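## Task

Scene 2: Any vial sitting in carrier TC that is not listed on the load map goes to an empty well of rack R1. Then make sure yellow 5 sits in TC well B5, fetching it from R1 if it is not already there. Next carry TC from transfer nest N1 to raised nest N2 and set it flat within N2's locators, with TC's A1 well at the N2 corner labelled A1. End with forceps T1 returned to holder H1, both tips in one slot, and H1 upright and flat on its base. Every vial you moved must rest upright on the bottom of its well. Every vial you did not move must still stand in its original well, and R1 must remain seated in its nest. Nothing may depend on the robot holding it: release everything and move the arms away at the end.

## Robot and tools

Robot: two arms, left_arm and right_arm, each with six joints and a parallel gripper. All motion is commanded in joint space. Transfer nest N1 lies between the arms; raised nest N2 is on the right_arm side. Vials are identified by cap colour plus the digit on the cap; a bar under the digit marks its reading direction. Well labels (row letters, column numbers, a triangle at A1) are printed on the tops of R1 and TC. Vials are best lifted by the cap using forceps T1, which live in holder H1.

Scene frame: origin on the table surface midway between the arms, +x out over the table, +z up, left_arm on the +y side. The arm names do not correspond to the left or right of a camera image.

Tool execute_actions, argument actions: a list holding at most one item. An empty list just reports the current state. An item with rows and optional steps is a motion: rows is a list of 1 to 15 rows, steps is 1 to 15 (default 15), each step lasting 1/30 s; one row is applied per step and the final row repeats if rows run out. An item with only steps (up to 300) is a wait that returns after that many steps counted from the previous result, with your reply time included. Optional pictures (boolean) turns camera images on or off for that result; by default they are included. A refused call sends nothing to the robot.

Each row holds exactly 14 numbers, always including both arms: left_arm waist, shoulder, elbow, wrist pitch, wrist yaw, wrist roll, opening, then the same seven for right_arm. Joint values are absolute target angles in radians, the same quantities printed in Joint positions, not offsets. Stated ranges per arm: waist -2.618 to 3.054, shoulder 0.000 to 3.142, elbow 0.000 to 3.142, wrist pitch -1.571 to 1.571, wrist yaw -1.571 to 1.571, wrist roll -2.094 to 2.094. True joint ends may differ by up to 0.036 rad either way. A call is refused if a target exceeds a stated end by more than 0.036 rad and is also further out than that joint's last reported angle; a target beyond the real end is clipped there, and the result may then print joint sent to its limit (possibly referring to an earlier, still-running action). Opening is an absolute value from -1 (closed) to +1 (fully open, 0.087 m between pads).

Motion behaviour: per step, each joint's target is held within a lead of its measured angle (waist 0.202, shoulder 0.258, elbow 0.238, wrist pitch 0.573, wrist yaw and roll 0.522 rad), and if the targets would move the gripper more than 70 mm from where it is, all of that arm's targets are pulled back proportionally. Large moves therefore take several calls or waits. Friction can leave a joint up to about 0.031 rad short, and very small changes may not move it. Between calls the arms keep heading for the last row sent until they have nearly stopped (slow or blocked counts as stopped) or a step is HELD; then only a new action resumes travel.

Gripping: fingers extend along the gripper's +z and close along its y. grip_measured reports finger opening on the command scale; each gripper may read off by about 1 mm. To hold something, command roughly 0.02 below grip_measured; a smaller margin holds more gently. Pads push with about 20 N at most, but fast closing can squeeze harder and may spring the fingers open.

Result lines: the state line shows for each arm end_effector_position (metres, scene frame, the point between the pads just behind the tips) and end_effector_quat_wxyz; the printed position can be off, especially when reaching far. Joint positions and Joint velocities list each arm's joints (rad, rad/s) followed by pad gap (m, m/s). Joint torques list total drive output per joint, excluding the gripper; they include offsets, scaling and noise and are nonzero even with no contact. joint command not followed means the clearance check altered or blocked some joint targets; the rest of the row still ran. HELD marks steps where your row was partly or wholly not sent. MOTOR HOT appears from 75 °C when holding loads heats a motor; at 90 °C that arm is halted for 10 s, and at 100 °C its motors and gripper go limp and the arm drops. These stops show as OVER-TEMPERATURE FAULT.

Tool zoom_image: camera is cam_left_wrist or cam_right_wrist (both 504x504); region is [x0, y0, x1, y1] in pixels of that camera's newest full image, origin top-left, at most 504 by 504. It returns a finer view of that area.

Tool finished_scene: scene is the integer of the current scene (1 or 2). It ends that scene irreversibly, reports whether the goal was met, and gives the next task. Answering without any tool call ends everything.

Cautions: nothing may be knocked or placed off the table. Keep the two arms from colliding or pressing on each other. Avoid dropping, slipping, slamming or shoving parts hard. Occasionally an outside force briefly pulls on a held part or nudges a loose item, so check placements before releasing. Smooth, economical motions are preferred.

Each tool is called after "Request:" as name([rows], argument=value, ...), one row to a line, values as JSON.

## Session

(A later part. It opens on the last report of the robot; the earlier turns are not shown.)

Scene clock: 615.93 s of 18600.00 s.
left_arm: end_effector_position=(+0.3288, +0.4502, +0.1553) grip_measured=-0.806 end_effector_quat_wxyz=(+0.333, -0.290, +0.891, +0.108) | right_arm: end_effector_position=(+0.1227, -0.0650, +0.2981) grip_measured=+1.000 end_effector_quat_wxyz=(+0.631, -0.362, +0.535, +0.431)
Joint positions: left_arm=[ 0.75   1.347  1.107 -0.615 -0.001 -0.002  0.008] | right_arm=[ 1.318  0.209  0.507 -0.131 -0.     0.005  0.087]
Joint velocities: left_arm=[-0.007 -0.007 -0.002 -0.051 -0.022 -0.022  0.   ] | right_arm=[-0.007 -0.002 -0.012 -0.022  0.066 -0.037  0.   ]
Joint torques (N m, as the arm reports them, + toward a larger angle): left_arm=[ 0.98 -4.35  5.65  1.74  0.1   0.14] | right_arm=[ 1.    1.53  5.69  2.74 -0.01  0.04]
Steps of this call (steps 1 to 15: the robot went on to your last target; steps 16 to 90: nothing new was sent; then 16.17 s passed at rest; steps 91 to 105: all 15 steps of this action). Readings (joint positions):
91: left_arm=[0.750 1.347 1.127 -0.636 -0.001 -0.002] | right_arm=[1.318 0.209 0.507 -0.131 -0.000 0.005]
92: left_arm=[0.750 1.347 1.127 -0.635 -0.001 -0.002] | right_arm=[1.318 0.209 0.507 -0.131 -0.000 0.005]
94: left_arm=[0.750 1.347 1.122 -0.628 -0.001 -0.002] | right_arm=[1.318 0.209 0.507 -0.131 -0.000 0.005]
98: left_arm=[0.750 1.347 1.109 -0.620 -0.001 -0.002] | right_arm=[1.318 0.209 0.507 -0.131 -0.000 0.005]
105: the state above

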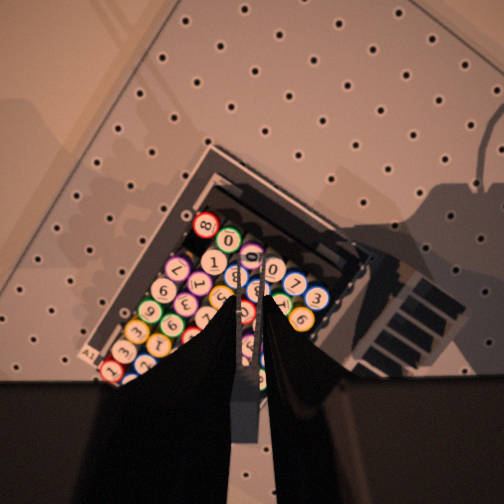

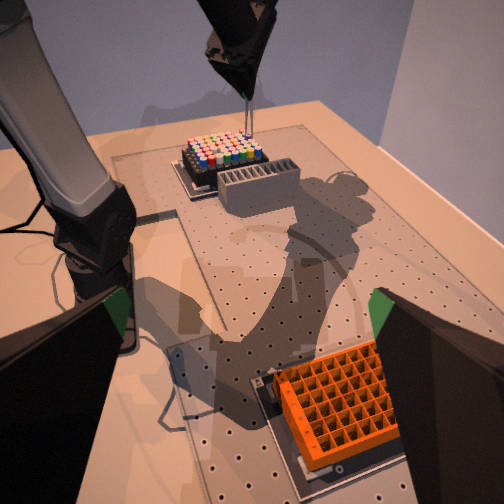

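Request:
execute_actions([
  {"rows":[[0.762,1.34,1.075,-0.588,0,-0.005,-0.81,1.33,0.2,0.5,-0.1,0,0,1],[0.762,1.34,1.073,-0.582,0,-0.005,-0.81,1.33,0.2,0.5,-0.1,0,0,1],[0.762,1.34,1.072,-0.578,0,-0.005,-0.81,1.33,0.2,0.5,-0.1,0,0,1],[0.762,1.34,1.072,-0.576,0,-0.005,-0.81,1.33,0.2,0.5,-0.1,0,0,1],[0.762,1.34,1.072,-0.576,0,-0.005,-0.81,1.33,0.2,0.5,-0.1,0,0,1],[0.762,1.34,1.072,-0.578,0,-0.005,-0.81,1.33,0.2,0.5,-0.1,0,0,1]],"steps":12},
])

Request:
zoom_image(camera="cam_left_wrist", region=[215, 220, 295, 300])

Request:
zoom_image(camera="cam_right_wrist", region=[210, 90, 290, 170])

Scene clock: 631.37 s of 18600.00 s.
left_arm: end_effector_position=(+0.3288, +0.4502, +0.1520) grip_measured=-0.806 end_effector_quat_wxyz=(+0.333, -0.290, +0.891, +0.108) | right_arm: end_effector_position=(+0.1227, -0.0650, +0.2981) grip_measured=+1.000 end_effector_quat_wxyz=(+0.631, -0.362, +0.535, +0.431)
Joint positions: left_arm=[ 0.75   1.347  1.094 -0.602 -0.001 -0.002  0.008] | right_arm=[ 1.318  0.209  0.507 -0.131 -0.     0.005  0.087]
Joint velocities: left_arm=[ 0.017  0.007 -0.012  0.022  0.037  0.037 -0.001] | right_arm=[ 0.002 -0.007  0.002  0.007  0.007 -0.022  0.   ]
Joint torques (N m, as the arm reports them, + toward a larger angle): left_arm=[ 0.98 -4.4   5.68  1.73  0.1   0.14] | right_arm=[ 1.    1.53  5.7   2.75 -0.01  0.04]
Steps of this call (steps 1 to 15: the robot went on to your last target; steps 16 to 90: nothing new was sent; then 12.03 s passed at rest; steps 91 to 102: all 12 steps of this action). Readings (joint positions):
91: left_arm=[0.750 1.347 1.107 -0.615 -0.001 -0.002] | right_arm=[1.318 0.209 0.507 -0.131 -0.000 0.005]
92: left_arm=[0.750 1.347 1.107 -0.613 -0.001 -0.002] | right_arm=[1.318 0.209 0.507 -0.131 -0.000 0.005]
94: left_arm=[0.750 1.347 1.103 -0.607 -0.001 -0.002] | right_arm=[1.318 0.209 0.507 -0.131 -0.000 0.005]
98: left_arm=[0.750 1.347 1.094 -0.604 -0.001 -0.002] | right_arm=[1.318 0.209 0.507 -0.131 -0.000 0.005]
102: the state above

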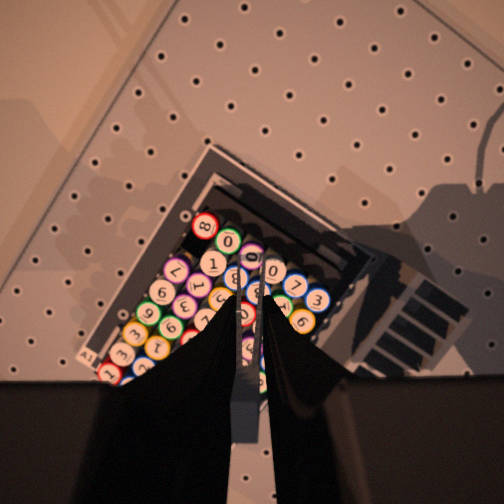

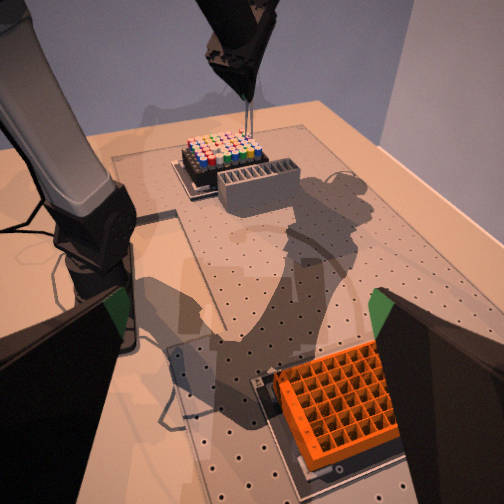

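Region (215, 220, 295, 300) of cam_left_wrist's 504x504 image, scaled by 6.300, with more detail than that image has.

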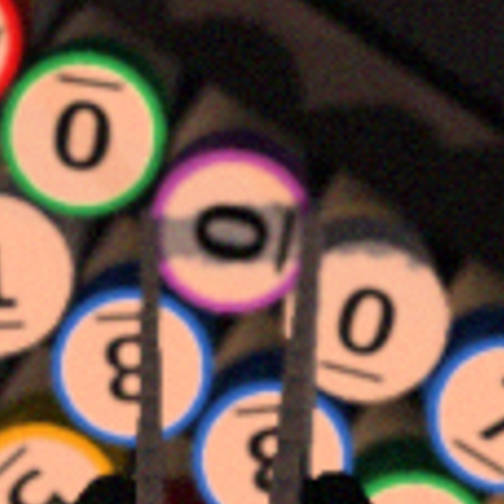

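Region (210, 90, 290, 170) of cam_right_wrist's 504x504 image, scaled by 6.300, with more detail than that image has.

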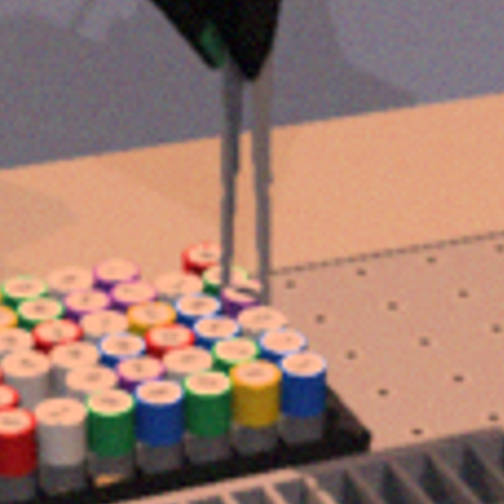

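~2 mm above the floor. Release slightly and lift.

Request:
execute_actions([
  {"rows":[[0.755,1.34,1.09,-0.595,0,-0.005,-0.80,1.33,0.2,0.5,-0.1,0,0,1],[0.755,1.34,1.09,-0.595,0,-0.005,-0.795,1.33,0.2,0.5,-0.1,0,0,1],[0.755,1.34,1.09,-0.595,0,-0.005,-0.79,1.33,0.2,0.5,-0.1,0,0,1],[0.755,1.34,1.09,-0.595,0,-0.005,-0.785,1.33,0.2,0.5,-0.1,0,0,1],[0.755,1.34,1.09,-0.595,0,-0.005,-0.78,1.33,0.2,0.5,-0.1,0,0,1],[0.755,1.34,1.09,-0.595,0,-0.005,-0.776,1.33,0.2,0.5,-0.1,0,0,1]],"steps":10},
], pictures=false)

Request:
execute_actions([
  {"rows":[[0.755,1.34,1.122,-0.61,0,-0.005,-0.776,1.33,0.2,0.5,-0.1,0,0,1],[0.755,1.34,1.127,-0.617,0,-0.005,-0.776,1.33,0.2,0.5,-0.1,0,0,1],[0.755,1.34,1.132,-0.624,0,-0.005,-0.776,1.33,0.2,0.5,-0.1,0,0,1],[0.755,1.34,1.137,-0.63,0,-0.005,-0.776,1.33,0.2,0.5,-0.1,0,0,1],[0.755,1.34,1.142,-0.636,0,-0.005,-0.776,1.33,0.2,0.5,-0.1,0,0,1],[0.755,1.34,1.147,-0.642,0,-0.005,-0.776,1.33,0.2,0.5,-0.1,0,0,1],[0.755,1.34,1.152,-0.647,0,-0.005,-0.776,1.33,0.2,0.5,-0.1,0,0,1],[0.755,1.34,1.157,-0.652,0,-0.005,-0.776,1.33,0.2,0.5,-0.1,0,0,1],[0.755,1.34,1.162,-0.656,0,-0.005,-0.776,1.33,0.2,0.5,-0.1,0,0,1],[0.755,1.34,1.167,-0.656,0,-0.005,-0.776,1.33,0.2,0.5,-0.1,0,0,1],[0.755,1.34,1.172,-0.656,0,-0.005,-0.776,1.33,0.2,0.5,-0.1,0,0,1]],"steps":15},
])

Request:
zoom_image(camera="cam_left_wrist", region=[190, 210, 310, 330])

Request:
zoom_image(camera="cam_right_wrist", region=[210, 90, 290, 170])

Scene clock: 648.87 s of 18600.00 s.
left_arm: end_effector_position=(+0.3289, +0.4503, +0.1521) grip_measured=-0.776 end_effector_quat_wxyz=(+0.333, -0.290, +0.891, +0.108) | right_arm: end_effector_position=(+0.1227, -0.0650, +0.2981) grip_measured=+1.000 end_effector_quat_wxyz=(+0.631, -0.362, +0.535, +0.431)
Joint positions: left_arm=[ 0.75   1.347  1.094 -0.602 -0.001 -0.002  0.01 ] | right_arm=[ 1.318  0.209  0.507 -0.131 -0.     0.005  0.087]
Joint velocities: left_arm=[ 0.022 -0.002  0.002 -0.007 -0.081 -0.037 -0.   ] | right_arm=[-0.002 -0.017 -0.007  0.007  0.022 -0.022  0.   ]
Joint torques (N m, as the arm reports them, + toward a larger angle): left_arm=[ 0.43 -4.36  6.88  1.61  0.1   0.14] | right_arm=[ 1.    1.53  5.7   2.75 -0.01  0.04]
Steps of this call (steps 1 to 15: the robot went on to your last target; steps 16 to 90: nothing new was sent; then 14.17 s passed at rest; steps 91 to 100: all 10 steps of this action). Readings (joint positions):
91: left_arm=[0.750 1.347 1.094 -0.602 -0.001 -0.002] | right_arm=[1.318 0.209 0.507 -0.131 -0.000 0.005]
92: left_arm=[0.750 1.347 1.094 -0.602 -0.001 -0.002] | right_arm=[1.318 0.209 0.507 -0.131 -0.000 0.005]
94: left_arm=[0.750 1.347 1.094 -0.602 -0.001 -0.002] | right_arm=[1.318 0.209 0.507 -0.131 -0.000 0.005]
98: left_arm=[0.750 1.347 1.094 -0.602 -0.001 -0.002] | right_arm=[1.318 0.209 0.507 -0.131 -0.000 0.005]
100: the state above

Scene clock: 649.37 s of 18600.00 s.
left_arm: end_effector_position=(+0.3299, +0.4510, +0.1655) grip_measured=-0.776 end_effector_quat_wxyz=(+0.336, -0.289, +0.890, +0.109) | right_arm: end_effector_position=(+0.1227, -0.0650, +0.2981) grip_measured=+1.000 end_effector_quat_wxyz=(+0.631, -0.362, +0.535, +0.431)
Joint positions: left_arm=[ 0.75   1.347  1.143 -0.645 -0.001 -0.002  0.01 ] | right_arm=[ 1.318  0.209  0.507 -0.131 -0.     0.005  0.087]
Joint velocities: left_arm=[-0.007 -0.002 -0.002 -0.066  0.037  0.081 -0.001] | right_arm=[-0.002 -0.007  0.007  0.022 -0.051 -0.051  0.   ]
Joint torques (N m, as the arm reports them, + toward a larger angle): left_arm=[ 0.42 -4.33  9.15  1.47  0.1   0.14] | right_arm=[ 1.    1.54  5.69  2.74 -0.01  0.04]
Steps of this call (steps 1 to 15: all 15 steps of this action). Readings (joint positions):
1: left_arm=[0.750 1.347 1.094 -0.602 -0.001 -0.002] | right_arm=[1.318 0.209 0.507 -0.131 -0.000 0.005]
2: left_arm=[0.750 1.347 1.094 -0.603 -0.001 -0.002] | right_arm=[1.318 0.209 0.507 -0.131 -0.000 0.005]
4: left_arm=[0.750 1.347 1.096 -0.611 -0.001 -0.002] | right_arm=[1.318 0.209 0.507 -0.131 -0.000 0.005]
8: left_arm=[0.750 1.347 1.116 -0.631 -0.001 -0.002] | right_arm=[1.318 0.209 0.507 -0.131 -0.000 0.005]
15: the state above

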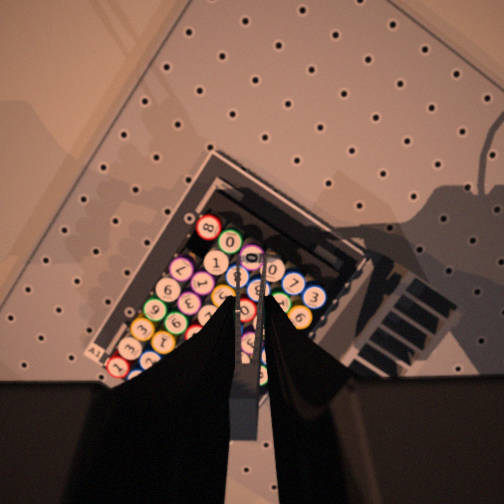

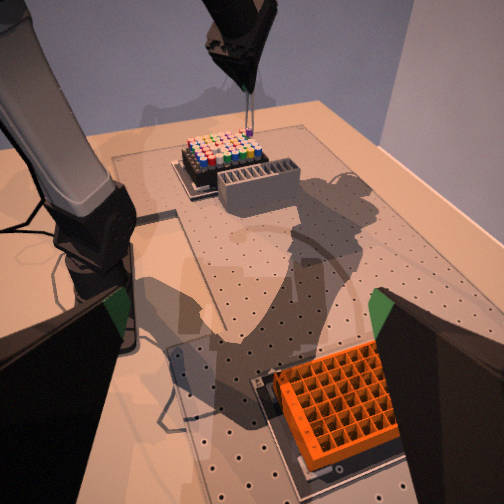

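Region (190, 210, 310, 330) of cam_left_wrist's 504x504 image, scaled by 4.200, with more detail than that image has.

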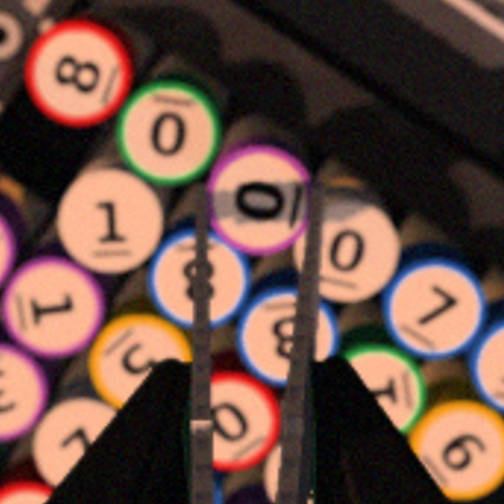

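Region (210, 90, 290, 170) of cam_right_wrist's 504x504 image, scaled by 6.300, with more detail than that image has.

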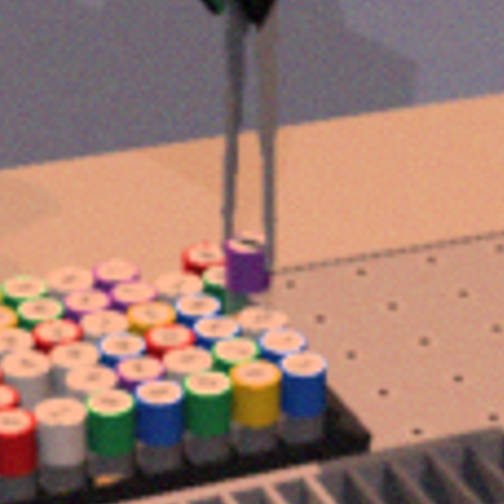

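Request:
execute_actions([
  {"rows":[[0.755,1.34,1.113,-0.628,0,-0.005,-0.785,1.33,0.2,0.5,-0.1,0,0,1],[0.755,1.34,1.11,-0.622,0,-0.005,-0.79,1.33,0.2,0.5,-0.1,0,0,1],[0.755,1.34,1.107,-0.616,0,-0.005,-0.79,1.33,0.2,0.5,-0.1,0,0,1],[0.755,1.34,1.104,-0.61,0,-0.005,-0.79,1.33,0.2,0.5,-0.1,0,0,1],[0.755,1.34,1.101,-0.604,0,-0.005,-0.79,1.33,0.2,0.5,-0.1,0,0,1],[0.755,1.34,1.098,-0.599,0,-0.005,-0.79,1.33,0.2,0.5,-0.1,0,0,1],[0.755,1.34,1.095,-0.595,0,-0.005,-0.79,1.33,0.2,0.5,-0.1,0,0,1],[0.755,1.34,1.092,-0.591,0,-0.005,-0.79,1.33,0.2,0.5,-0.1,0,0,1],[0.755,1.34,1.089,-0.587,0,-0.005,-0.79,1.33,0.2,0.5,-0.1,0,0,1],[0.755,1.34,1.086,-0.584,0,-0.005,-0.79,1.33,0.2,0.5,-0.1,0,0,1],[0.755,1.34,1.083,-0.581,0,-0.005,-0.79,1.33,0.2,0.5,-0.1,0,0,1],[0.755,1.34,1.08,-0.578,0,-0.005,-0.79,1.33,0.2,0.5,-0.1,0,0,1],[0.755,1.34,1.077,-0.575,0,-0.005,-0.79,1.33,0.2,0.5,-0.1,0,0,1],[0.755,1.34,1.074,-0.574,0,-0.005,-0.79,1.33,0.2,0.5,-0.1,0,0,1],[0.755,1.34,1.071,-0.577,0,-0.005,-0.79,1.33,0.2,0.5,-0.1,0,0,1]],"steps":15},
], pictures=false)

Request:
execute_actions([
  {"steps":10},
])

Request:
zoom_image(camera="cam_right_wrist", region=[210, 90, 290, 170])

Scene clock: 666.03 s of 18600.00 s.
left_arm: end_effector_position=(+0.3291, +0.4504, +0.1536) grip_measured=-0.788 end_effector_quat_wxyz=(+0.334, -0.290, +0.890, +0.108) | right_arm: end_effector_position=(+0.1227, -0.0650, +0.2981) grip_measured=+1.000 end_effector_quat_wxyz=(+0.631, -0.362, +0.535, +0.431)
Joint positions: left_arm=[ 0.75   1.347  1.099 -0.606 -0.001 -0.002  0.009] | right_arm=[ 1.318  0.209  0.507 -0.131 -0.     0.005  0.087]
Joint velocities: left_arm=[-0.007  0.012 -0.081  0.051 -0.066  0.022 -0.   ] | right_arm=[-0.002  0.002 -0.012  0.007 -0.007 -0.066  0.   ]
Joint torques (N m, as the arm reports them, + toward a larger angle): left_arm=[ 0.42 -4.34  5.55  1.75  0.1   0.14] | right_arm=[ 1.    1.53  5.7   2.74 -0.01  0.04]
Steps of this call (steps 1 to 15: the robot went on to your last target; steps 16 to 90: nothing new was sent; then 13.17 s passed at rest; steps 91 to 105: all 15 steps of this action). Readings (joint positions):
91: left_arm=[0.750 1.347 1.143 -0.652 -0.001 -0.002] | right_arm=[1.318 0.209 0.507 -0.131 -0.000 0.005]
92: left_arm=[0.750 1.347 1.143 -0.651 -0.001 -0.002] | right_arm=[1.318 0.209 0.507 -0.131 -0.000 0.005]
94: left_arm=[0.750 1.347 1.138 -0.642 -0.001 -0.002] | right_arm=[1.318 0.209 0.507 -0.131 -0.000 0.005]
98: left_arm=[0.750 1.347 1.119 -0.629 -0.001 -0.002] | right_arm=[1.318 0.209 0.507 -0.131 -0.000 0.005]
105: the state above

Scene clock: 666.37 s of 18600.00 s.
left_arm: end_effector_position=(+0.3290, +0.4504, +0.1520) grip_measured=-0.788 end_effector_quat_wxyz=(+0.334, -0.290, +0.891, +0.108) | right_arm: end_effector_position=(+0.1227, -0.0650, +0.2981) grip_measured=+1.000 end_effector_quat_wxyz=(+0.631, -0.362, +0.535, +0.431)
Joint positions: left_arm=[ 0.75   1.347  1.093 -0.6   -0.001 -0.002  0.009] | right_arm=[ 1.318  0.209  0.507 -0.131 -0.     0.005  0.087]
Joint velocities: left_arm=[ 0.007  0.002  0.012 -0.022 -0.007 -0.11  -0.001] | right_arm=[-0.012 -0.002 -0.002 -0.037 -0.051 -0.037  0.   ]
Joint torques (N m, as the arm reports them, + toward a larger angle): left_arm=[ 0.42 -4.35  5.63  1.75  0.1   0.14] | right_arm=[ 1.    1.53  5.7   2.75 -0.01  0.04]
Steps of this call (steps 1 to 10: the robot went on to your last target). Readings (joint positions):
1: left_arm=[0.750 1.347 1.097 -0.605 -0.001 -0.002] | right_arm=[1.318 0.209 0.507 -0.131 -0.000 0.005]
2: left_arm=[0.750 1.347 1.095 -0.604 -0.001 -0.002] | right_arm=[1.318 0.209 0.507 -0.131 -0.000 0.005]
4: left_arm=[0.750 1.347 1.093 -0.603 -0.001 -0.002] | right_arm=[1.318 0.209 0.507 -0.131 -0.000 0.005]
8: left_arm=[0.750 1.347 1.093 -0.601 -0.001 -0.002] | right_arm=[1.318 0.209 0.507 -0.131 -0.000 0.005]
10: the state above

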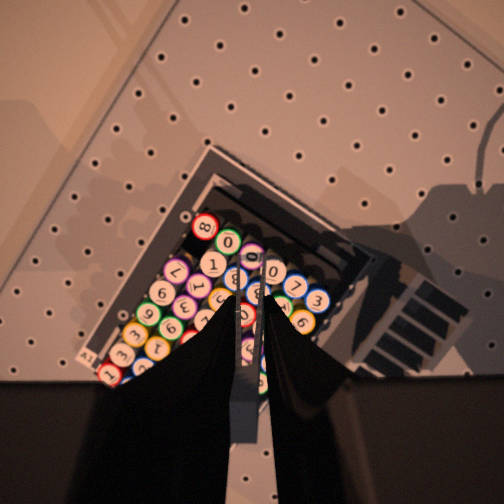

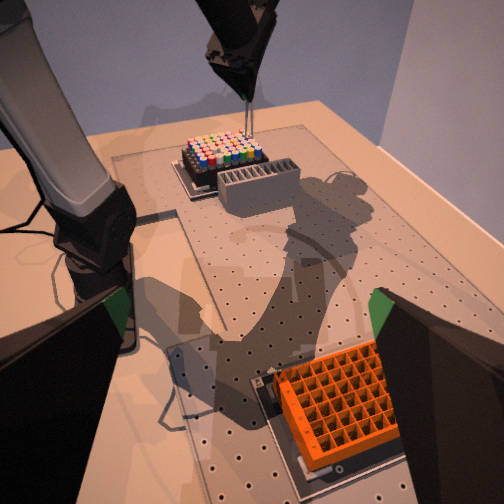

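Region (210, 90, 290, 170) of cam_right_wrist's 504x504 image, scaled by 6.300, with more detail than that image has.

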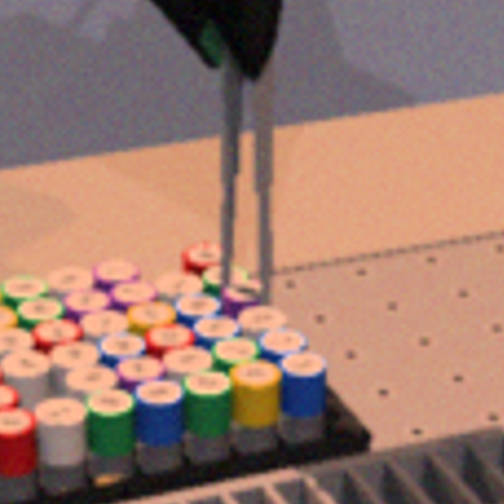

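Request:
execute_actions([
  {"rows":[[0.755,1.34,1.09,-0.595,0,-0.005,-0.78,1.33,0.2,0.5,-0.1,0,0,1],[0.755,1.34,1.09,-0.595,0,-0.005,-0.775,1.33,0.2,0.5,-0.1,0,0,1],[0.755,1.34,1.09,-0.595,0,-0.005,-0.77,1.33,0.2,0.5,-0.1,0,0,1],[0.755,1.34,1.09,-0.595,0,-0.005,-0.765,1.33,0.2,0.5,-0.1,0,0,1],[0.755,1.34,1.09,-0.595,0,-0.005,-0.76,1.33,0.2,0.5,-0.1,0,0,1]],"steps":10},
])

Request:
zoom_image(camera="cam_left_wrist", region=[215, 220, 295, 300])

Request:
zoom_image(camera="cam_right_wrist", region=[210, 90, 290, 170])

Scene clock: 674.37 s of 18600.00 s.
left_arm: end_effector_position=(+0.3291, +0.4504, +0.1521) grip_measured=-0.760 end_effector_quat_wxyz=(+0.334, -0.290, +0.890, +0.108) | right_arm: end_effector_position=(+0.1227, -0.0650, +0.2981) grip_measured=+1.000 end_effector_quat_wxyz=(+0.631, -0.362, +0.535, +0.431)
Joint positions: left_arm=[ 0.75   1.347  1.093 -0.6   -0.001 -0.002  0.01 ] | right_arm=[ 1.318  0.209  0.507 -0.131 -0.     0.005  0.087]
Joint velocities: left_arm=[-0.007  0.012 -0.012 -0.066 -0.051 -0.081  0.   ] | right_arm=[-0.012 -0.007 -0.002 -0.022 -0.022  0.022  0.   ]
Joint torques (N m, as the arm reports them, + toward a larger angle): left_arm=[ 0.42 -4.38  6.93  1.59  0.11  0.14] | right_arm=[ 1.    1.54  5.7   2.75 -0.01  0.04]
Steps of this call (steps 1 to 15: the robot went on to your last target; steps 16 to 90: nothing new was sent; then 4.67 s passed at rest; steps 91 to 100: all 10 steps of this action). Readings (joint positions):
91: left_arm=[0.750 1.347 1.093 -0.600 -0.001 -0.002] | right_arm=[1.318 0.209 0.507 -0.131 -0.000 0.005]
92: left_arm=[0.750 1.347 1.093 -0.600 -0.001 -0.002] | right_arm=[1.318 0.209 0.507 -0.131 -0.000 0.005]
94: left_arm=[0.750 1.347 1.093 -0.600 -0.001 -0.002] | right_arm=[1.318 0.209 0.507 -0.131 -0.000 0.005]
98: left_arm=[0.750 1.347 1.093 -0.600 -0.001 -0.002] | right_arm=[1.318 0.209 0.507 -0.131 -0.000 0.005]
100: the state above

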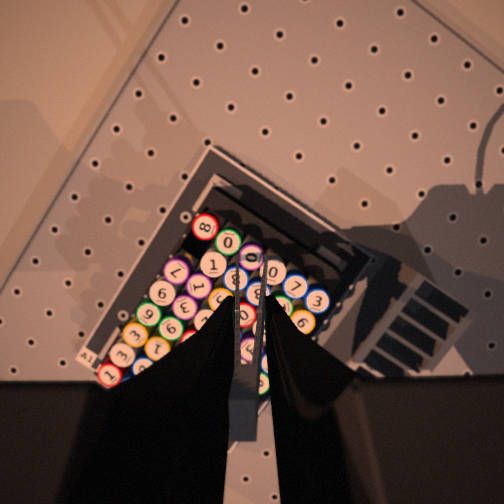

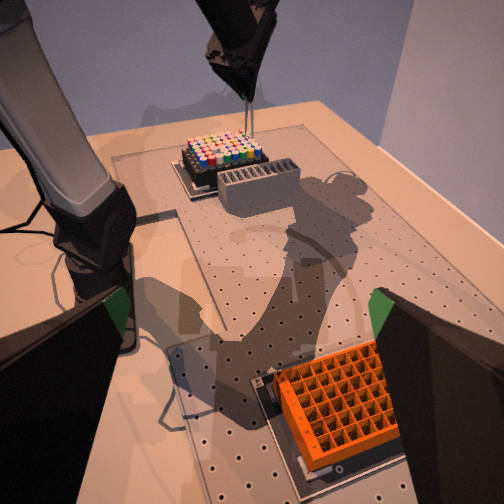

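Region (215, 220, 295, 300) of cam_left_wrist's 504x504 image, scaled by 6.300, with more detail than that image has.

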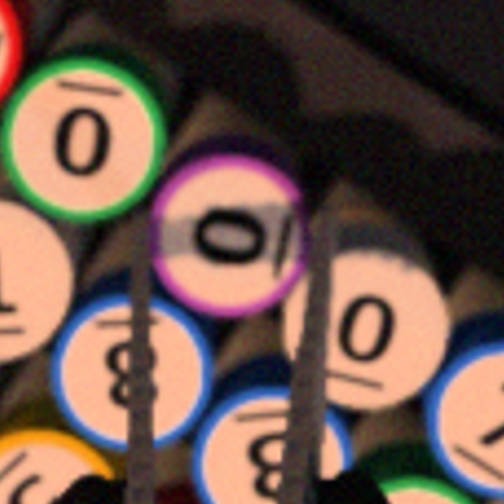

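Region (210, 90, 290, 170) of cam_right_wrist's 504x504 image, scaled by 6.300, with more detail than that image has.

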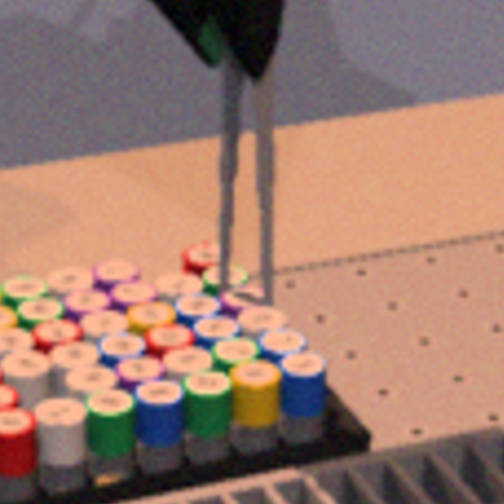

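Request:
execute_actions([
  {"rows":[[0.755,1.34,1.122,-0.608,0,-0.005,-0.76,1.33,0.2,0.5,-0.1,0,0,1],[0.755,1.34,1.127,-0.614,0,-0.005,-0.76,1.33,0.2,0.5,-0.1,0,0,1],[0.755,1.34,1.132,-0.62,0,-0.005,-0.76,1.33,0.2,0.5,-0.1,0,0,1],[0.755,1.34,1.137,-0.626,0,-0.005,-0.76,1.33,0.2,0.5,-0.1,0,0,1],[0.755,1.34,1.142,-0.632,0,-0.005,-0.76,1.33,0.2,0.5,-0.1,0,0,1],[0.755,1.34,1.147,-0.638,0,-0.005,-0.76,1.33,0.2,0.5,-0.1,0,0,1],[0.755,1.34,1.152,-0.644,0,-0.005,-0.76,1.33,0.2,0.5,-0.1,0,0,1],[0.755,1.34,1.157,-0.65,0,-0.005,-0.76,1.33,0.2,0.5,-0.1,0,0,1],[0.755,1.34,1.162,-0.656,0,-0.005,-0.76,1.33,0.2,0.5,-0.1,0,0,1],[0.755,1.34,1.167,-0.656,0,-0.005,-0.76,1.33,0.2,0.5,-0.1,0,0,1],[0.755,1.34,1.172,-0.656,0,-0.005,-0.76,1.33,0.2,0.5,-0.1,0,0,1]],"steps":13},
])

Request:
execute_actions([
  {"rows":[[0.765,1.32,1.13,-0.66,0,-0.005,-0.76,1.33,0.2,0.5,-0.1,0,0,1],[0.772,1.31,1.115,-0.664,0,-0.005,-0.76,1.33,0.2,0.5,-0.1,0,0,1],[0.779,1.30,1.107,-0.668,0,-0.005,-0.76,1.33,0.2,0.5,-0.1,0,0,1],[0.786,1.29,1.099,-0.672,0,-0.005,-0.76,1.33,0.2,0.5,-0.1,0,0,1],[0.793,1.28,1.091,-0.676,0,-0.005,-0.76,1.33,0.2,0.5,-0.1,0,0,1],[0.80,1.27,1.083,-0.678,0,-0.005,-0.76,1.33,0.2,0.5,-0.1,0,0,1],[0.805,1.26,1.075,-0.678,0,-0.005,-0.76,1.33,0.2,0.5,-0.1,0,0,1],[0.805,1.25,1.068,-0.678,0,-0.005,-0.76,1.33,0.2,0.5,-0.1,0,0,1],[0.805,1.245,1.062,-0.678,0,-0.005,-0.76,1.33,0.2,0.5,-0.1,0,0,1]],"steps":15},
], pictures=false)

Request:
execute_actions([
  {"steps":10},
])

Request:
zoom_image(camera="cam_left_wrist", region=[215, 220, 295, 300])

Request:
zoom_image(camera="cam_right_wrist", region=[210, 90, 290, 170])

Scene clock: 703.03 s of 18600.00 s.
left_arm: end_effector_position=(+0.3301, +0.4511, +0.1651) grip_measured=-0.760 end_effector_quat_wxyz=(+0.337, -0.289, +0.889, +0.109) | right_arm: end_effector_position=(+0.1227, -0.0650, +0.2981) grip_measured=+1.000 end_effector_quat_wxyz=(+0.631, -0.362, +0.535, +0.431)
Joint positions: left_arm=[ 0.75   1.347  1.141 -0.642 -0.001 -0.002  0.01 ] | right_arm=[ 1.318  0.209  0.507 -0.131 -0.     0.005  0.087]
Joint velocities: left_arm=[-0.002 -0.017  0.061 -0.168 -0.007  0.066 -0.002] | right_arm=[ 0.002 -0.017 -0.012 -0.022 -0.022  0.066  0.   ]
Joint torques (N m, as the arm reports them, + toward a larger angle): left_arm=[ 0.42 -4.38  8.93  1.44  0.1   0.14] | right_arm=[ 1.    1.54  5.7   2.74 -0.01  0.04]
Steps of this call (steps 1 to 15: the robot went on to your last target; steps 16 to 90: nothing new was sent; then 25.23 s passed at rest; steps 91 to 103: all 13 steps of this action). Readings (joint positions):
91: left_arm=[0.750 1.347 1.093 -0.600 -0.001 -0.002] | right_arm=[1.318 0.209 0.507 -0.131 -0.000 0.005]
92: left_arm=[0.750 1.347 1.093 -0.601 -0.001 -0.002] | right_arm=[1.318 0.209 0.507 -0.131 -0.000 0.005]
94: left_arm=[0.750 1.347 1.095 -0.609 -0.001 -0.002] | right_arm=[1.318 0.209 0.507 -0.131 -0.000 0.005]
98: left_arm=[0.750 1.347 1.117 -0.629 -0.001 -0.002] | right_arm=[1.318 0.209 0.507 -0.131 -0.000 0.005]
103: the state above

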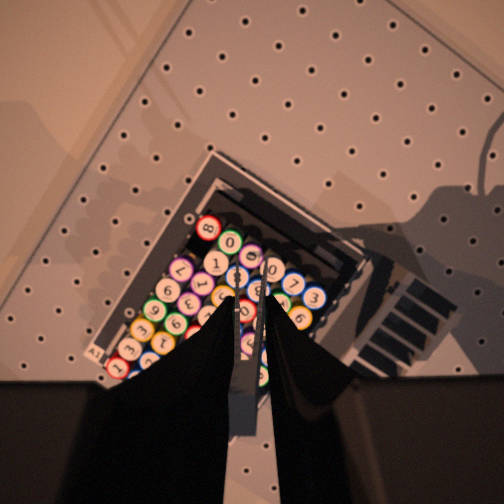

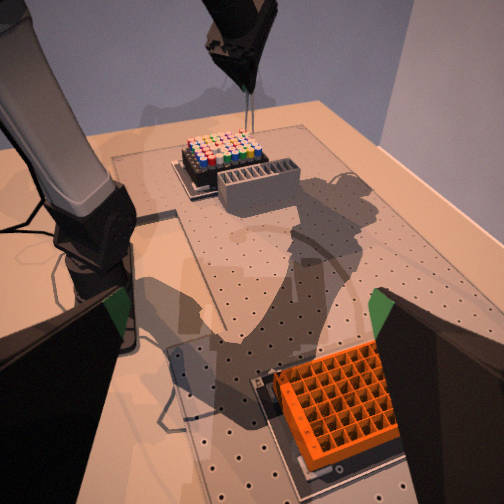

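Scene clock: 703.53 s of 18600.00 s.
left_arm: end_effector_position=(+0.3024, +0.4501, +0.1661) grip_measured=-0.760 end_effector_quat_wxyz=(+0.332, -0.310, +0.883, +0.117) | right_arm: end_effector_position=(+0.1227, -0.0650, +0.2981) grip_measured=+1.000 end_effector_quat_wxyz=(+0.631, -0.362, +0.535, +0.431)
Joint positions: left_arm=[ 0.797  1.262  1.085 -0.674 -0.001 -0.002  0.01 ] | right_arm=[ 1.318  0.209  0.507 -0.131 -0.     0.005  0.087]
Joint velocities: left_arm=[-0.012  0.007 -0.027 -0.007 -0.007 -0.066  0.001] | right_arm=[-0.002 -0.007 -0.002 -0.022 -0.081 -0.051  0.   ]
Joint torques (N m, as the arm reports them, + toward a larger angle): left_arm=[ 0.75 -4.31  5.58  1.56  0.1   0.14] | right_arm=[ 0.99  1.53  5.71  2.74 -0.01  0.04]
Steps of this call (steps 1 to 15: all 15 steps of this action). Readings (joint positions):
1: left_arm=[0.750 1.346 1.142 -0.642 -0.001 -0.002] | right_arm=[1.318 0.209 0.507 -0.131 -0.000 0.005]
2: left_arm=[0.753 1.343 1.142 -0.646 -0.001 -0.002] | right_arm=[1.318 0.209 0.507 -0.131 -0.000 0.005]
4: left_arm=[0.763 1.330 1.134 -0.650 -0.001 -0.002] | right_arm=[1.318 0.209 0.507 -0.131 -0.000 0.005]
8: left_arm=[0.792 1.286 1.103 -0.663 -0.001 -0.002] | right_arm=[1.318 0.209 0.507 -0.131 -0.000 0.005]
15: the state above

Scene clock: 703.87 s of 18600.00 s.
left_arm: end_effector_position=(+0.3023, +0.4500, +0.1659) grip_measured=-0.760 end_effector_quat_wxyz=(+0.332, -0.310, +0.883, +0.117) | right_arm: end_effector_position=(+0.1227, -0.0650, +0.2981) grip_measured=+1.000 end_effector_quat_wxyz=(+0.631, -0.362, +0.535, +0.431)
Joint positions: left_arm=[ 0.797  1.262  1.085 -0.675 -0.001 -0.002  0.01 ] | right_arm=[ 1.318  0.209  0.507 -0.131 -0.     0.005  0.087]
Joint velocities: left_arm=[-0.022 -0.002 -0.002  0.007 -0.037 -0.007  0.   ] | right_arm=[ 0.002  0.002  0.012 -0.022 -0.066  0.022  0.   ]
Joint torques (N m, as the arm reports them, + toward a larger angle): left_arm=[ 0.62 -4.32  5.56  1.52  0.1   0.14] | right_arm=[ 1.    1.54  5.7   2.74 -0.01  0.04]
Steps of this call (steps 1 to 10: the robot went on to your last target). Readings (joint positions):
1: left_arm=[0.797 1.262 1.085 -0.674 -0.001 -0.002] | right_arm=[1.318 0.209 0.507 -0.131 -0.000 0.005]
2: left_arm=[0.797 1.262 1.085 -0.675 -0.001 -0.002] | right_arm=[1.318 0.209 0.507 -0.131 -0.000 0.005]
4: left_arm=[0.797 1.262 1.085 -0.675 -0.001 -0.002] | right_arm=[1.318 0.209 0.507 -0.131 -0.000 0.005]
8: left_arm=[0.797 1.262 1.085 -0.675 -0.001 -0.002] | right_arm=[1.318 0.209 0.507 -0.131 -0.000 0.005]
10: the state above

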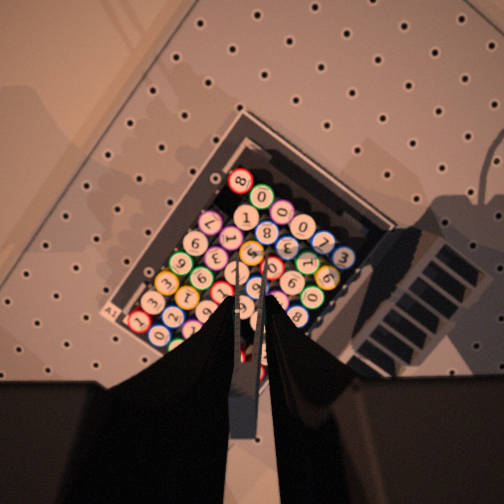

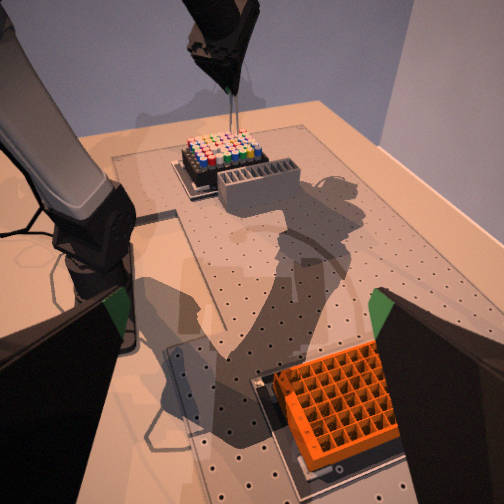

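Region (215, 220, 295, 300) of cam_left_wrist's 504x504 image, scaled by 6.300, with more detail than that image has.

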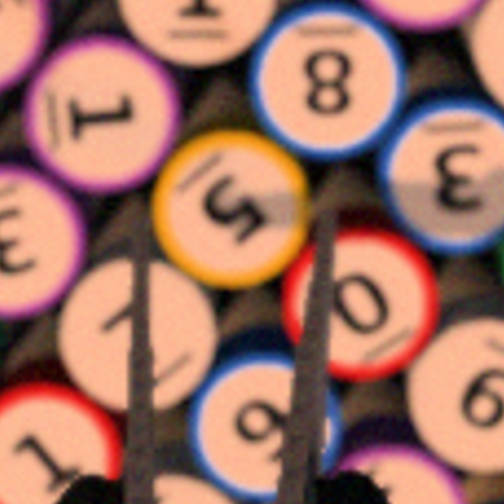

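Region (210, 90, 290, 170) of cam_right_wrist's 504x504 image, scaled by 6.300, with more detail than that image has.

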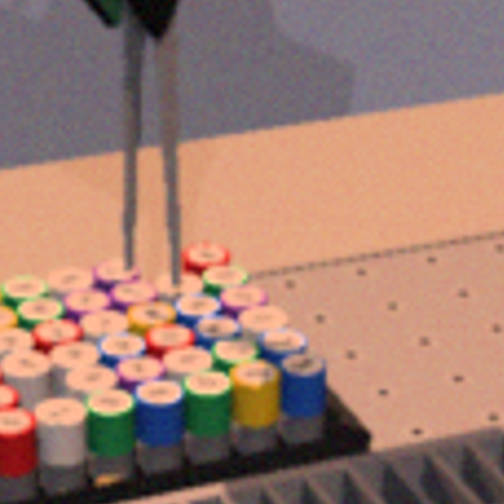

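Request:
execute_actions([
  {"rows":[[0.80,1.255,1.054,-0.652,0,-0.005,-0.762,1.33,0.2,0.5,-0.1,0,0,1],[0.80,1.255,1.052,-0.646,0,-0.005,-0.762,1.33,0.2,0.5,-0.1,0,0,1],[0.80,1.255,1.05,-0.64,0,-0.005,-0.762,1.33,0.2,0.5,-0.1,0,0,1],[0.80,1.255,1.048,-0.635,0,-0.005,-0.762,1.33,0.2,0.5,-0.1,0,0,1],[0.80,1.255,1.046,-0.63,0,-0.005,-0.762,1.33,0.2,0.5,-0.1,0,0,1],[0.80,1.255,1.044,-0.627,0,-0.005,-0.762,1.33,0.2,0.5,-0.1,0,0,1],[0.80,1.255,1.042,-0.624,0,-0.005,-0.762,1.33,0.2,0.5,-0.1,0,0,1],[0.80,1.255,1.04,-0.622,0,-0.005,-0.762,1.33,0.2,0.5,-0.1,0,0,1],[0.80,1.255,1.038,-0.622,0,-0.005,-0.762,1.33,0.2,0.5,-0.1,0,0,1],[0.80,1.255,1.038,-0.625,0,-0.005,-0.762,1.33,0.2,0.5,-0.1,0,0,1]],"steps":15},
])

Request:
zoom_image(camera="cam_left_wrist", region=[215, 220, 295, 300])

Request:
zoom_image(camera="cam_right_wrist", region=[210, 110, 260, 160])

Scene clock: 716.53 s of 18600.00 s.
left_arm: end_effector_position=(+0.3025, +0.4502, +0.1596) grip_measured=-0.762 end_effector_quat_wxyz=(+0.332, -0.310, +0.883, +0.117) | right_arm: end_effector_position=(+0.1227, -0.0650, +0.2981) grip_measured=+1.000 end_effector_quat_wxyz=(+0.631, -0.362, +0.535, +0.431)
Joint positions: left_arm=[ 0.797  1.262  1.06  -0.65  -0.001 -0.002  0.01 ] | right_arm=[ 1.318  0.209  0.507 -0.131 -0.     0.005  0.087]
Joint velocities: left_arm=[-0.012  0.002  0.012  0.037 -0.007 -0.037  0.   ] | right_arm=[-0.007  0.002 -0.012 -0.022 -0.022  0.037  0.   ]
Joint torques (N m, as the arm reports them, + toward a larger angle): left_arm=[ 0.24 -3.68  5.55  1.73  0.1   0.14] | right_arm=[ 0.99  1.53  5.7   2.74 -0.01  0.04]
Steps of this call (steps 1 to 15: the robot went on to your last target; steps 16 to 90: nothing new was sent; then 9.17 s passed at rest; steps 91 to 105: all 15 steps of this action). Readings (joint positions):
91: left_arm=[0.797 1.262 1.085 -0.675 -0.001 -0.002] | right_arm=[1.318 0.209 0.507 -0.131 -0.000 0.005]
92: left_arm=[0.797 1.262 1.085 -0.674 -0.001 -0.002] | right_arm=[1.318 0.209 0.507 -0.131 -0.000 0.005]
94: left_arm=[0.797 1.262 1.080 -0.667 -0.001 -0.002] | right_arm=[1.318 0.209 0.507 -0.131 -0.000 0.005]
98: left_arm=[0.797 1.262 1.066 -0.656 -0.001 -0.002] | right_arm=[1.318 0.209 0.507 -0.131 -0.000 0.005]
105: the state above

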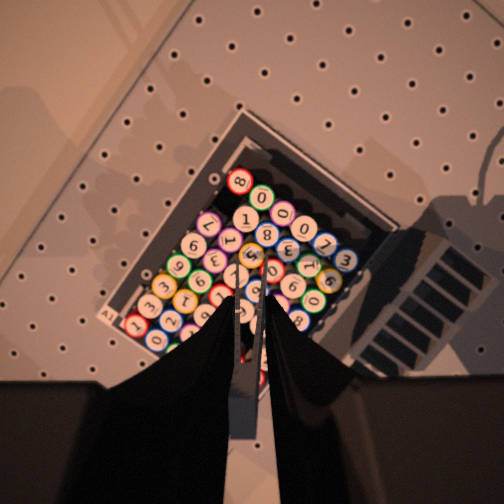

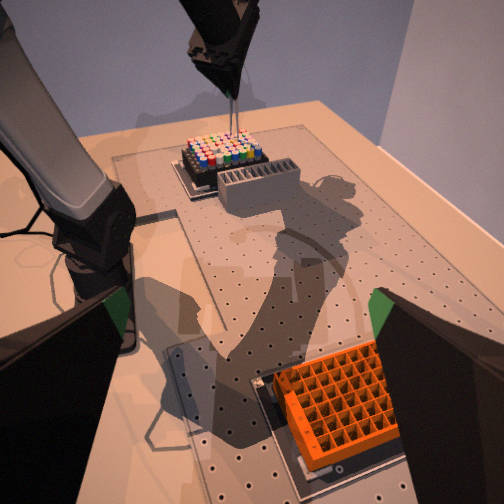

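Region (215, 220, 295, 300) of cam_left_wrist's 504x504 image, scaled by 6.300, with more detail than that image has.

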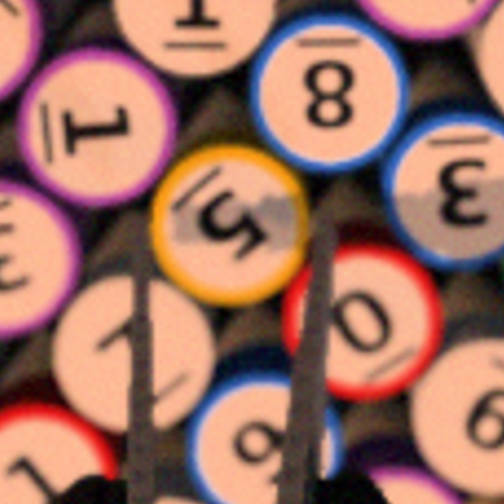

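Region (210, 110, 260, 160) of cam_right_wrist's 504x504 image, scaled by 10.080, with more detail than that image has.

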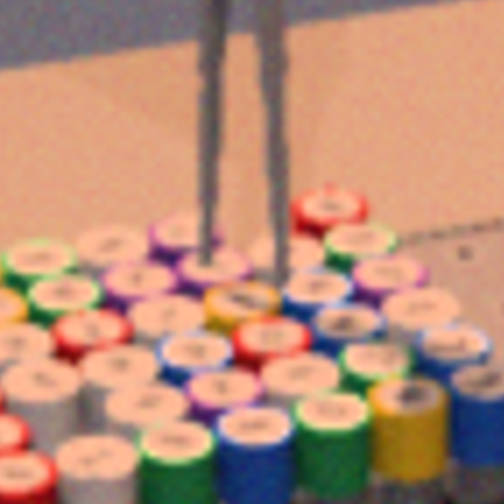

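Request:
execute_actions([
  {"rows":[[0.80,1.255,1.029,-0.625,0,-0.005,-0.762,1.33,0.2,0.5,-0.1,0,0,1],[0.80,1.255,1.027,-0.619,0,-0.005,-0.762,1.33,0.2,0.5,-0.1,0,0,1],[0.80,1.255,1.025,-0.613,0,-0.005,-0.762,1.33,0.2,0.5,-0.1,0,0,1],[0.80,1.255,1.023,-0.609,0,-0.005,-0.762,1.33,0.2,0.5,-0.1,0,0,1],[0.80,1.255,1.021,-0.606,0,-0.005,-0.762,1.33,0.2,0.5,-0.1,0,0,1],[0.80,1.255,1.019,-0.604,0,-0.005,-0.762,1.33,0.2,0.5,-0.1,0,0,1],[0.80,1.255,1.018,-0.603,0,-0.005,-0.762,1.33,0.2,0.5,-0.1,0,0,1],[0.80,1.255,1.018,-0.603,0,-0.005,-0.762,1.33,0.2,0.5,-0.1,0,0,1],[0.80,1.255,1.018,-0.606,0,-0.005,-0.762,1.33,0.2,0.5,-0.1,0,0,1]],"steps":15},
])

Request:
zoom_image(camera="cam_left_wrist", region=[215, 220, 295, 300])

Request:
zoom_image(camera="cam_right_wrist", region=[210, 110, 260, 160])

Scene clock: 726.87 s of 18600.00 s.
left_arm: end_effector_position=(+0.3026, +0.4502, +0.1544) grip_measured=-0.762 end_effector_quat_wxyz=(+0.332, -0.310, +0.883, +0.117) | right_arm: end_effector_position=(+0.1227, -0.0650, +0.2981) grip_measured=+1.000 end_effector_quat_wxyz=(+0.631, -0.362, +0.535, +0.431)
Joint positions: left_arm=[ 0.797  1.262  1.04  -0.63  -0.001 -0.002  0.01 ] | right_arm=[ 1.318  0.209  0.507 -0.131 -0.     0.005  0.087]
Joint velocities: left_arm=[ 0.002  0.002  0.002 -0.007 -0.081  0.066 -0.001] | right_arm=[ 0.007 -0.007 -0.012 -0.037 -0.022 -0.051  0.   ]
Joint torques (N m, as the arm reports them, + toward a larger angle): left_arm=[ 0.25 -3.68  5.66  1.79  0.11  0.14] | right_arm=[ 1.    1.53  5.7   2.75 -0.01  0.04]
Steps of this call (steps 1 to 15: the robot went on to your last target; steps 16 to 90: nothing new was sent; then 6.83 s passed at rest; steps 91 to 105: all 15 steps of this action). Readings (joint positions):
91: left_arm=[0.797 1.262 1.060 -0.647 -0.001 -0.002] | right_arm=[1.318 0.209 0.507 -0.131 -0.000 0.005]
92: left_arm=[0.797 1.262 1.060 -0.647 -0.001 -0.002] | right_arm=[1.318 0.209 0.507 -0.131 -0.000 0.005]
94: left_arm=[0.797 1.262 1.056 -0.639 -0.001 -0.002] | right_arm=[1.318 0.209 0.507 -0.131 -0.000 0.005]
98: left_arm=[0.797 1.262 1.042 -0.632 -0.001 -0.002] | right_arm=[1.318 0.209 0.507 -0.131 -0.000 0.005]
105: the state above

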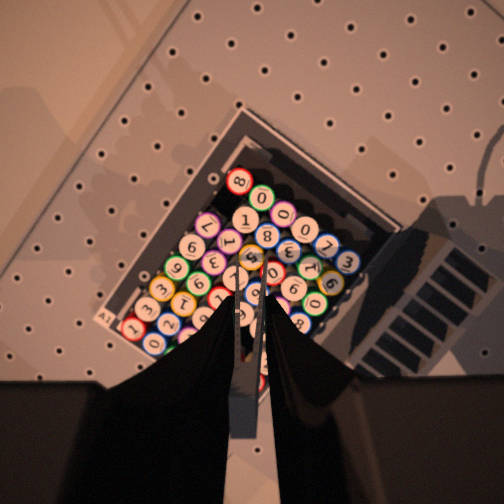

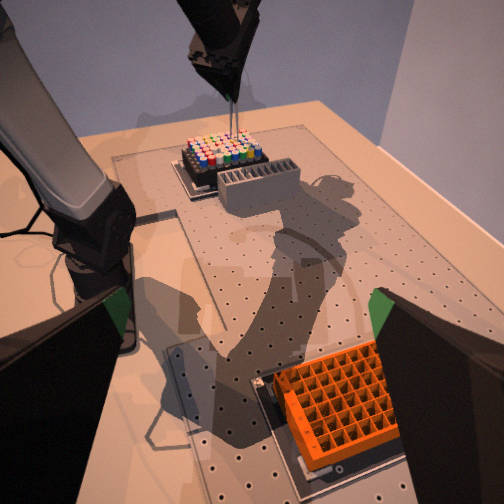

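Region (215, 220, 295, 300) of cam_left_wrist's 504x504 image, scaled by 6.300, with more detail than that image has.

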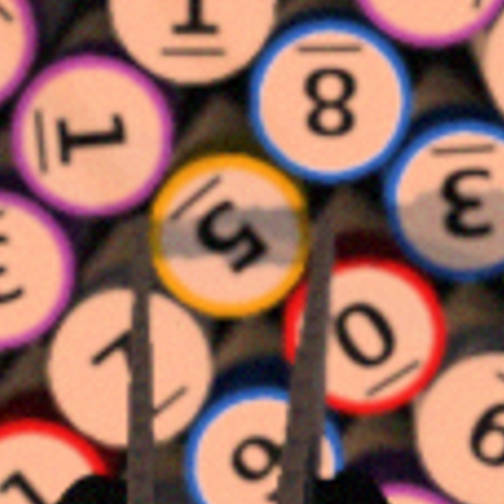

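Region (210, 110, 260, 160) of cam_right_wrist's 504x504 image, scaled by 10.080, with more detail than that image has.

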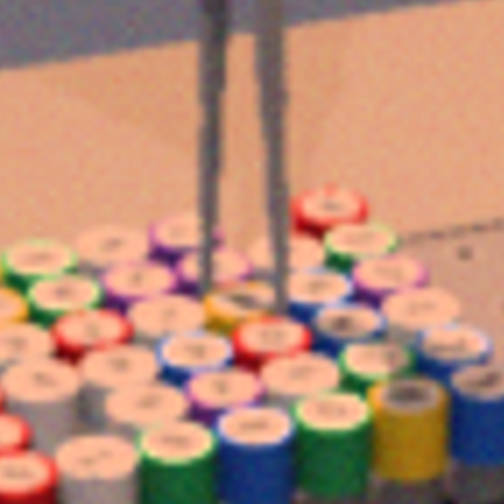

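Well centred. Down another 5 mm.

Request:
execute_actions([
  {"rows":[[0.80,1.255,1.009,-0.607,0,-0.005,-0.762,1.33,0.2,0.5,-0.1,0,0,1],[0.80,1.255,1.007,-0.602,0,-0.005,-0.762,1.33,0.2,0.5,-0.1,0,0,1],[0.80,1.255,1.005,-0.597,0,-0.005,-0.762,1.33,0.2,0.5,-0.1,0,0,1],[0.80,1.255,1.003,-0.593,0,-0.005,-0.762,1.33,0.2,0.5,-0.1,0,0,1],[0.80,1.255,1.001,-0.589,0,-0.005,-0.762,1.33,0.2,0.5,-0.1,0,0,1],[0.80,1.255,0.999,-0.586,0,-0.005,-0.762,1.33,0.2,0.5,-0.1,0,0,1],[0.80,1.255,0.998,-0.585,0,-0.005,-0.762,1.33,0.2,0.5,-0.1,0,0,1],[0.80,1.255,0.998,-0.585,0,-0.005,-0.762,1.33,0.2,0.5,-0.1,0,0,1],[0.80,1.255,0.998,-0.588,0,-0.005,-0.762,1.33,0.2,0.5,-0.1,0,0,1]],"steps":15},
])

Request:
zoom_image(camera="cam_left_wrist", region=[215, 220, 295, 300])

Scene clock: 740.97 s of 18600.00 s.
left_arm: end_effector_position=(+0.3022, +0.4499, +0.1490) grip_measured=-0.762 end_effector_quat_wxyz=(+0.331, -0.311, +0.883, +0.116) | right_arm: end_effector_position=(+0.1227, -0.0650, +0.2981) grip_measured=+1.000 end_effector_quat_wxyz=(+0.631, -0.362, +0.535, +0.431)
Joint positions: left_arm=[ 0.797  1.262  1.019 -0.612 -0.001 -0.002  0.01 ] | right_arm=[ 1.318  0.209  0.507 -0.131 -0.     0.005  0.087]
Joint velocities: left_arm=[-0.002  0.002 -0.017  0.051 -0.051  0.007 -0.   ] | right_arm=[-0.007  0.017 -0.002 -0.066  0.051 -0.037  0.   ]
Joint torques (N m, as the arm reports them, + toward a larger angle): left_arm=[ 0.24 -3.68  5.68  1.76  0.1   0.14] | right_arm=[ 0.99  1.53  5.7   2.75 -0.01  0.04]
Steps of this call (steps 1 to 15: the robot went on to your last target; steps 16 to 90: nothing new was sent; then 10.60 s passed at rest; steps 91 to 105: all 15 steps of this action). Readings (joint positions):
91: left_arm=[0.797 1.262 1.040 -0.628 -0.001 -0.002] | right_arm=[1.318 0.209 0.507 -0.131 -0.000 0.005]
92: left_arm=[0.797 1.262 1.040 -0.628 -0.001 -0.002] | right_arm=[1.318 0.209 0.507 -0.131 -0.000 0.005]
94: left_arm=[0.797 1.262 1.037 -0.623 -0.001 -0.002] | right_arm=[1.318 0.209 0.507 -0.131 -0.000 0.005]
98: left_arm=[0.797 1.262 1.023 -0.613 -0.001 -0.002] | right_arm=[1.318 0.209 0.507 -0.131 -0.000 0.005]
105: the state above

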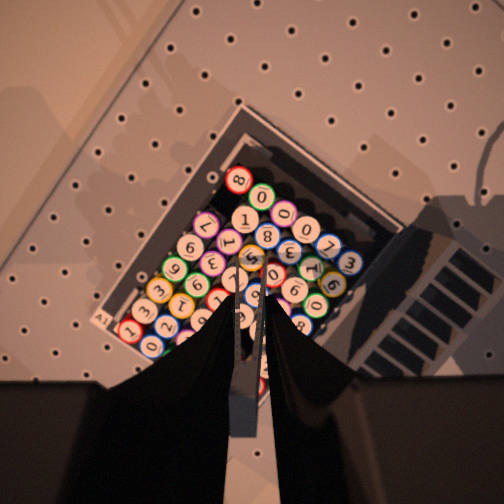

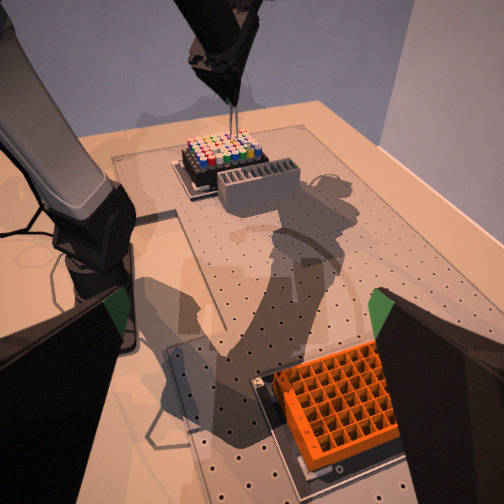

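Region (215, 220, 295, 300) of cam_left_wrist's 504x504 image, scaled by 6.300, with more detail than that image has.

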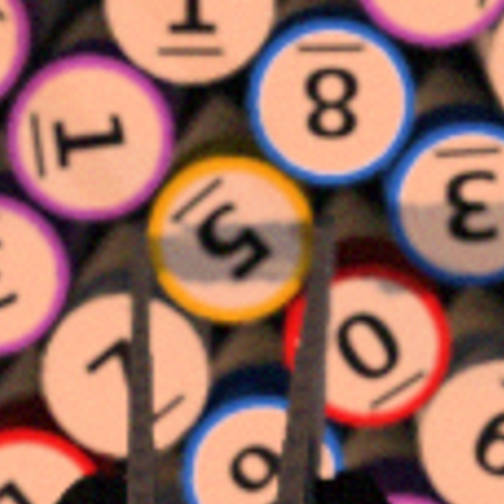

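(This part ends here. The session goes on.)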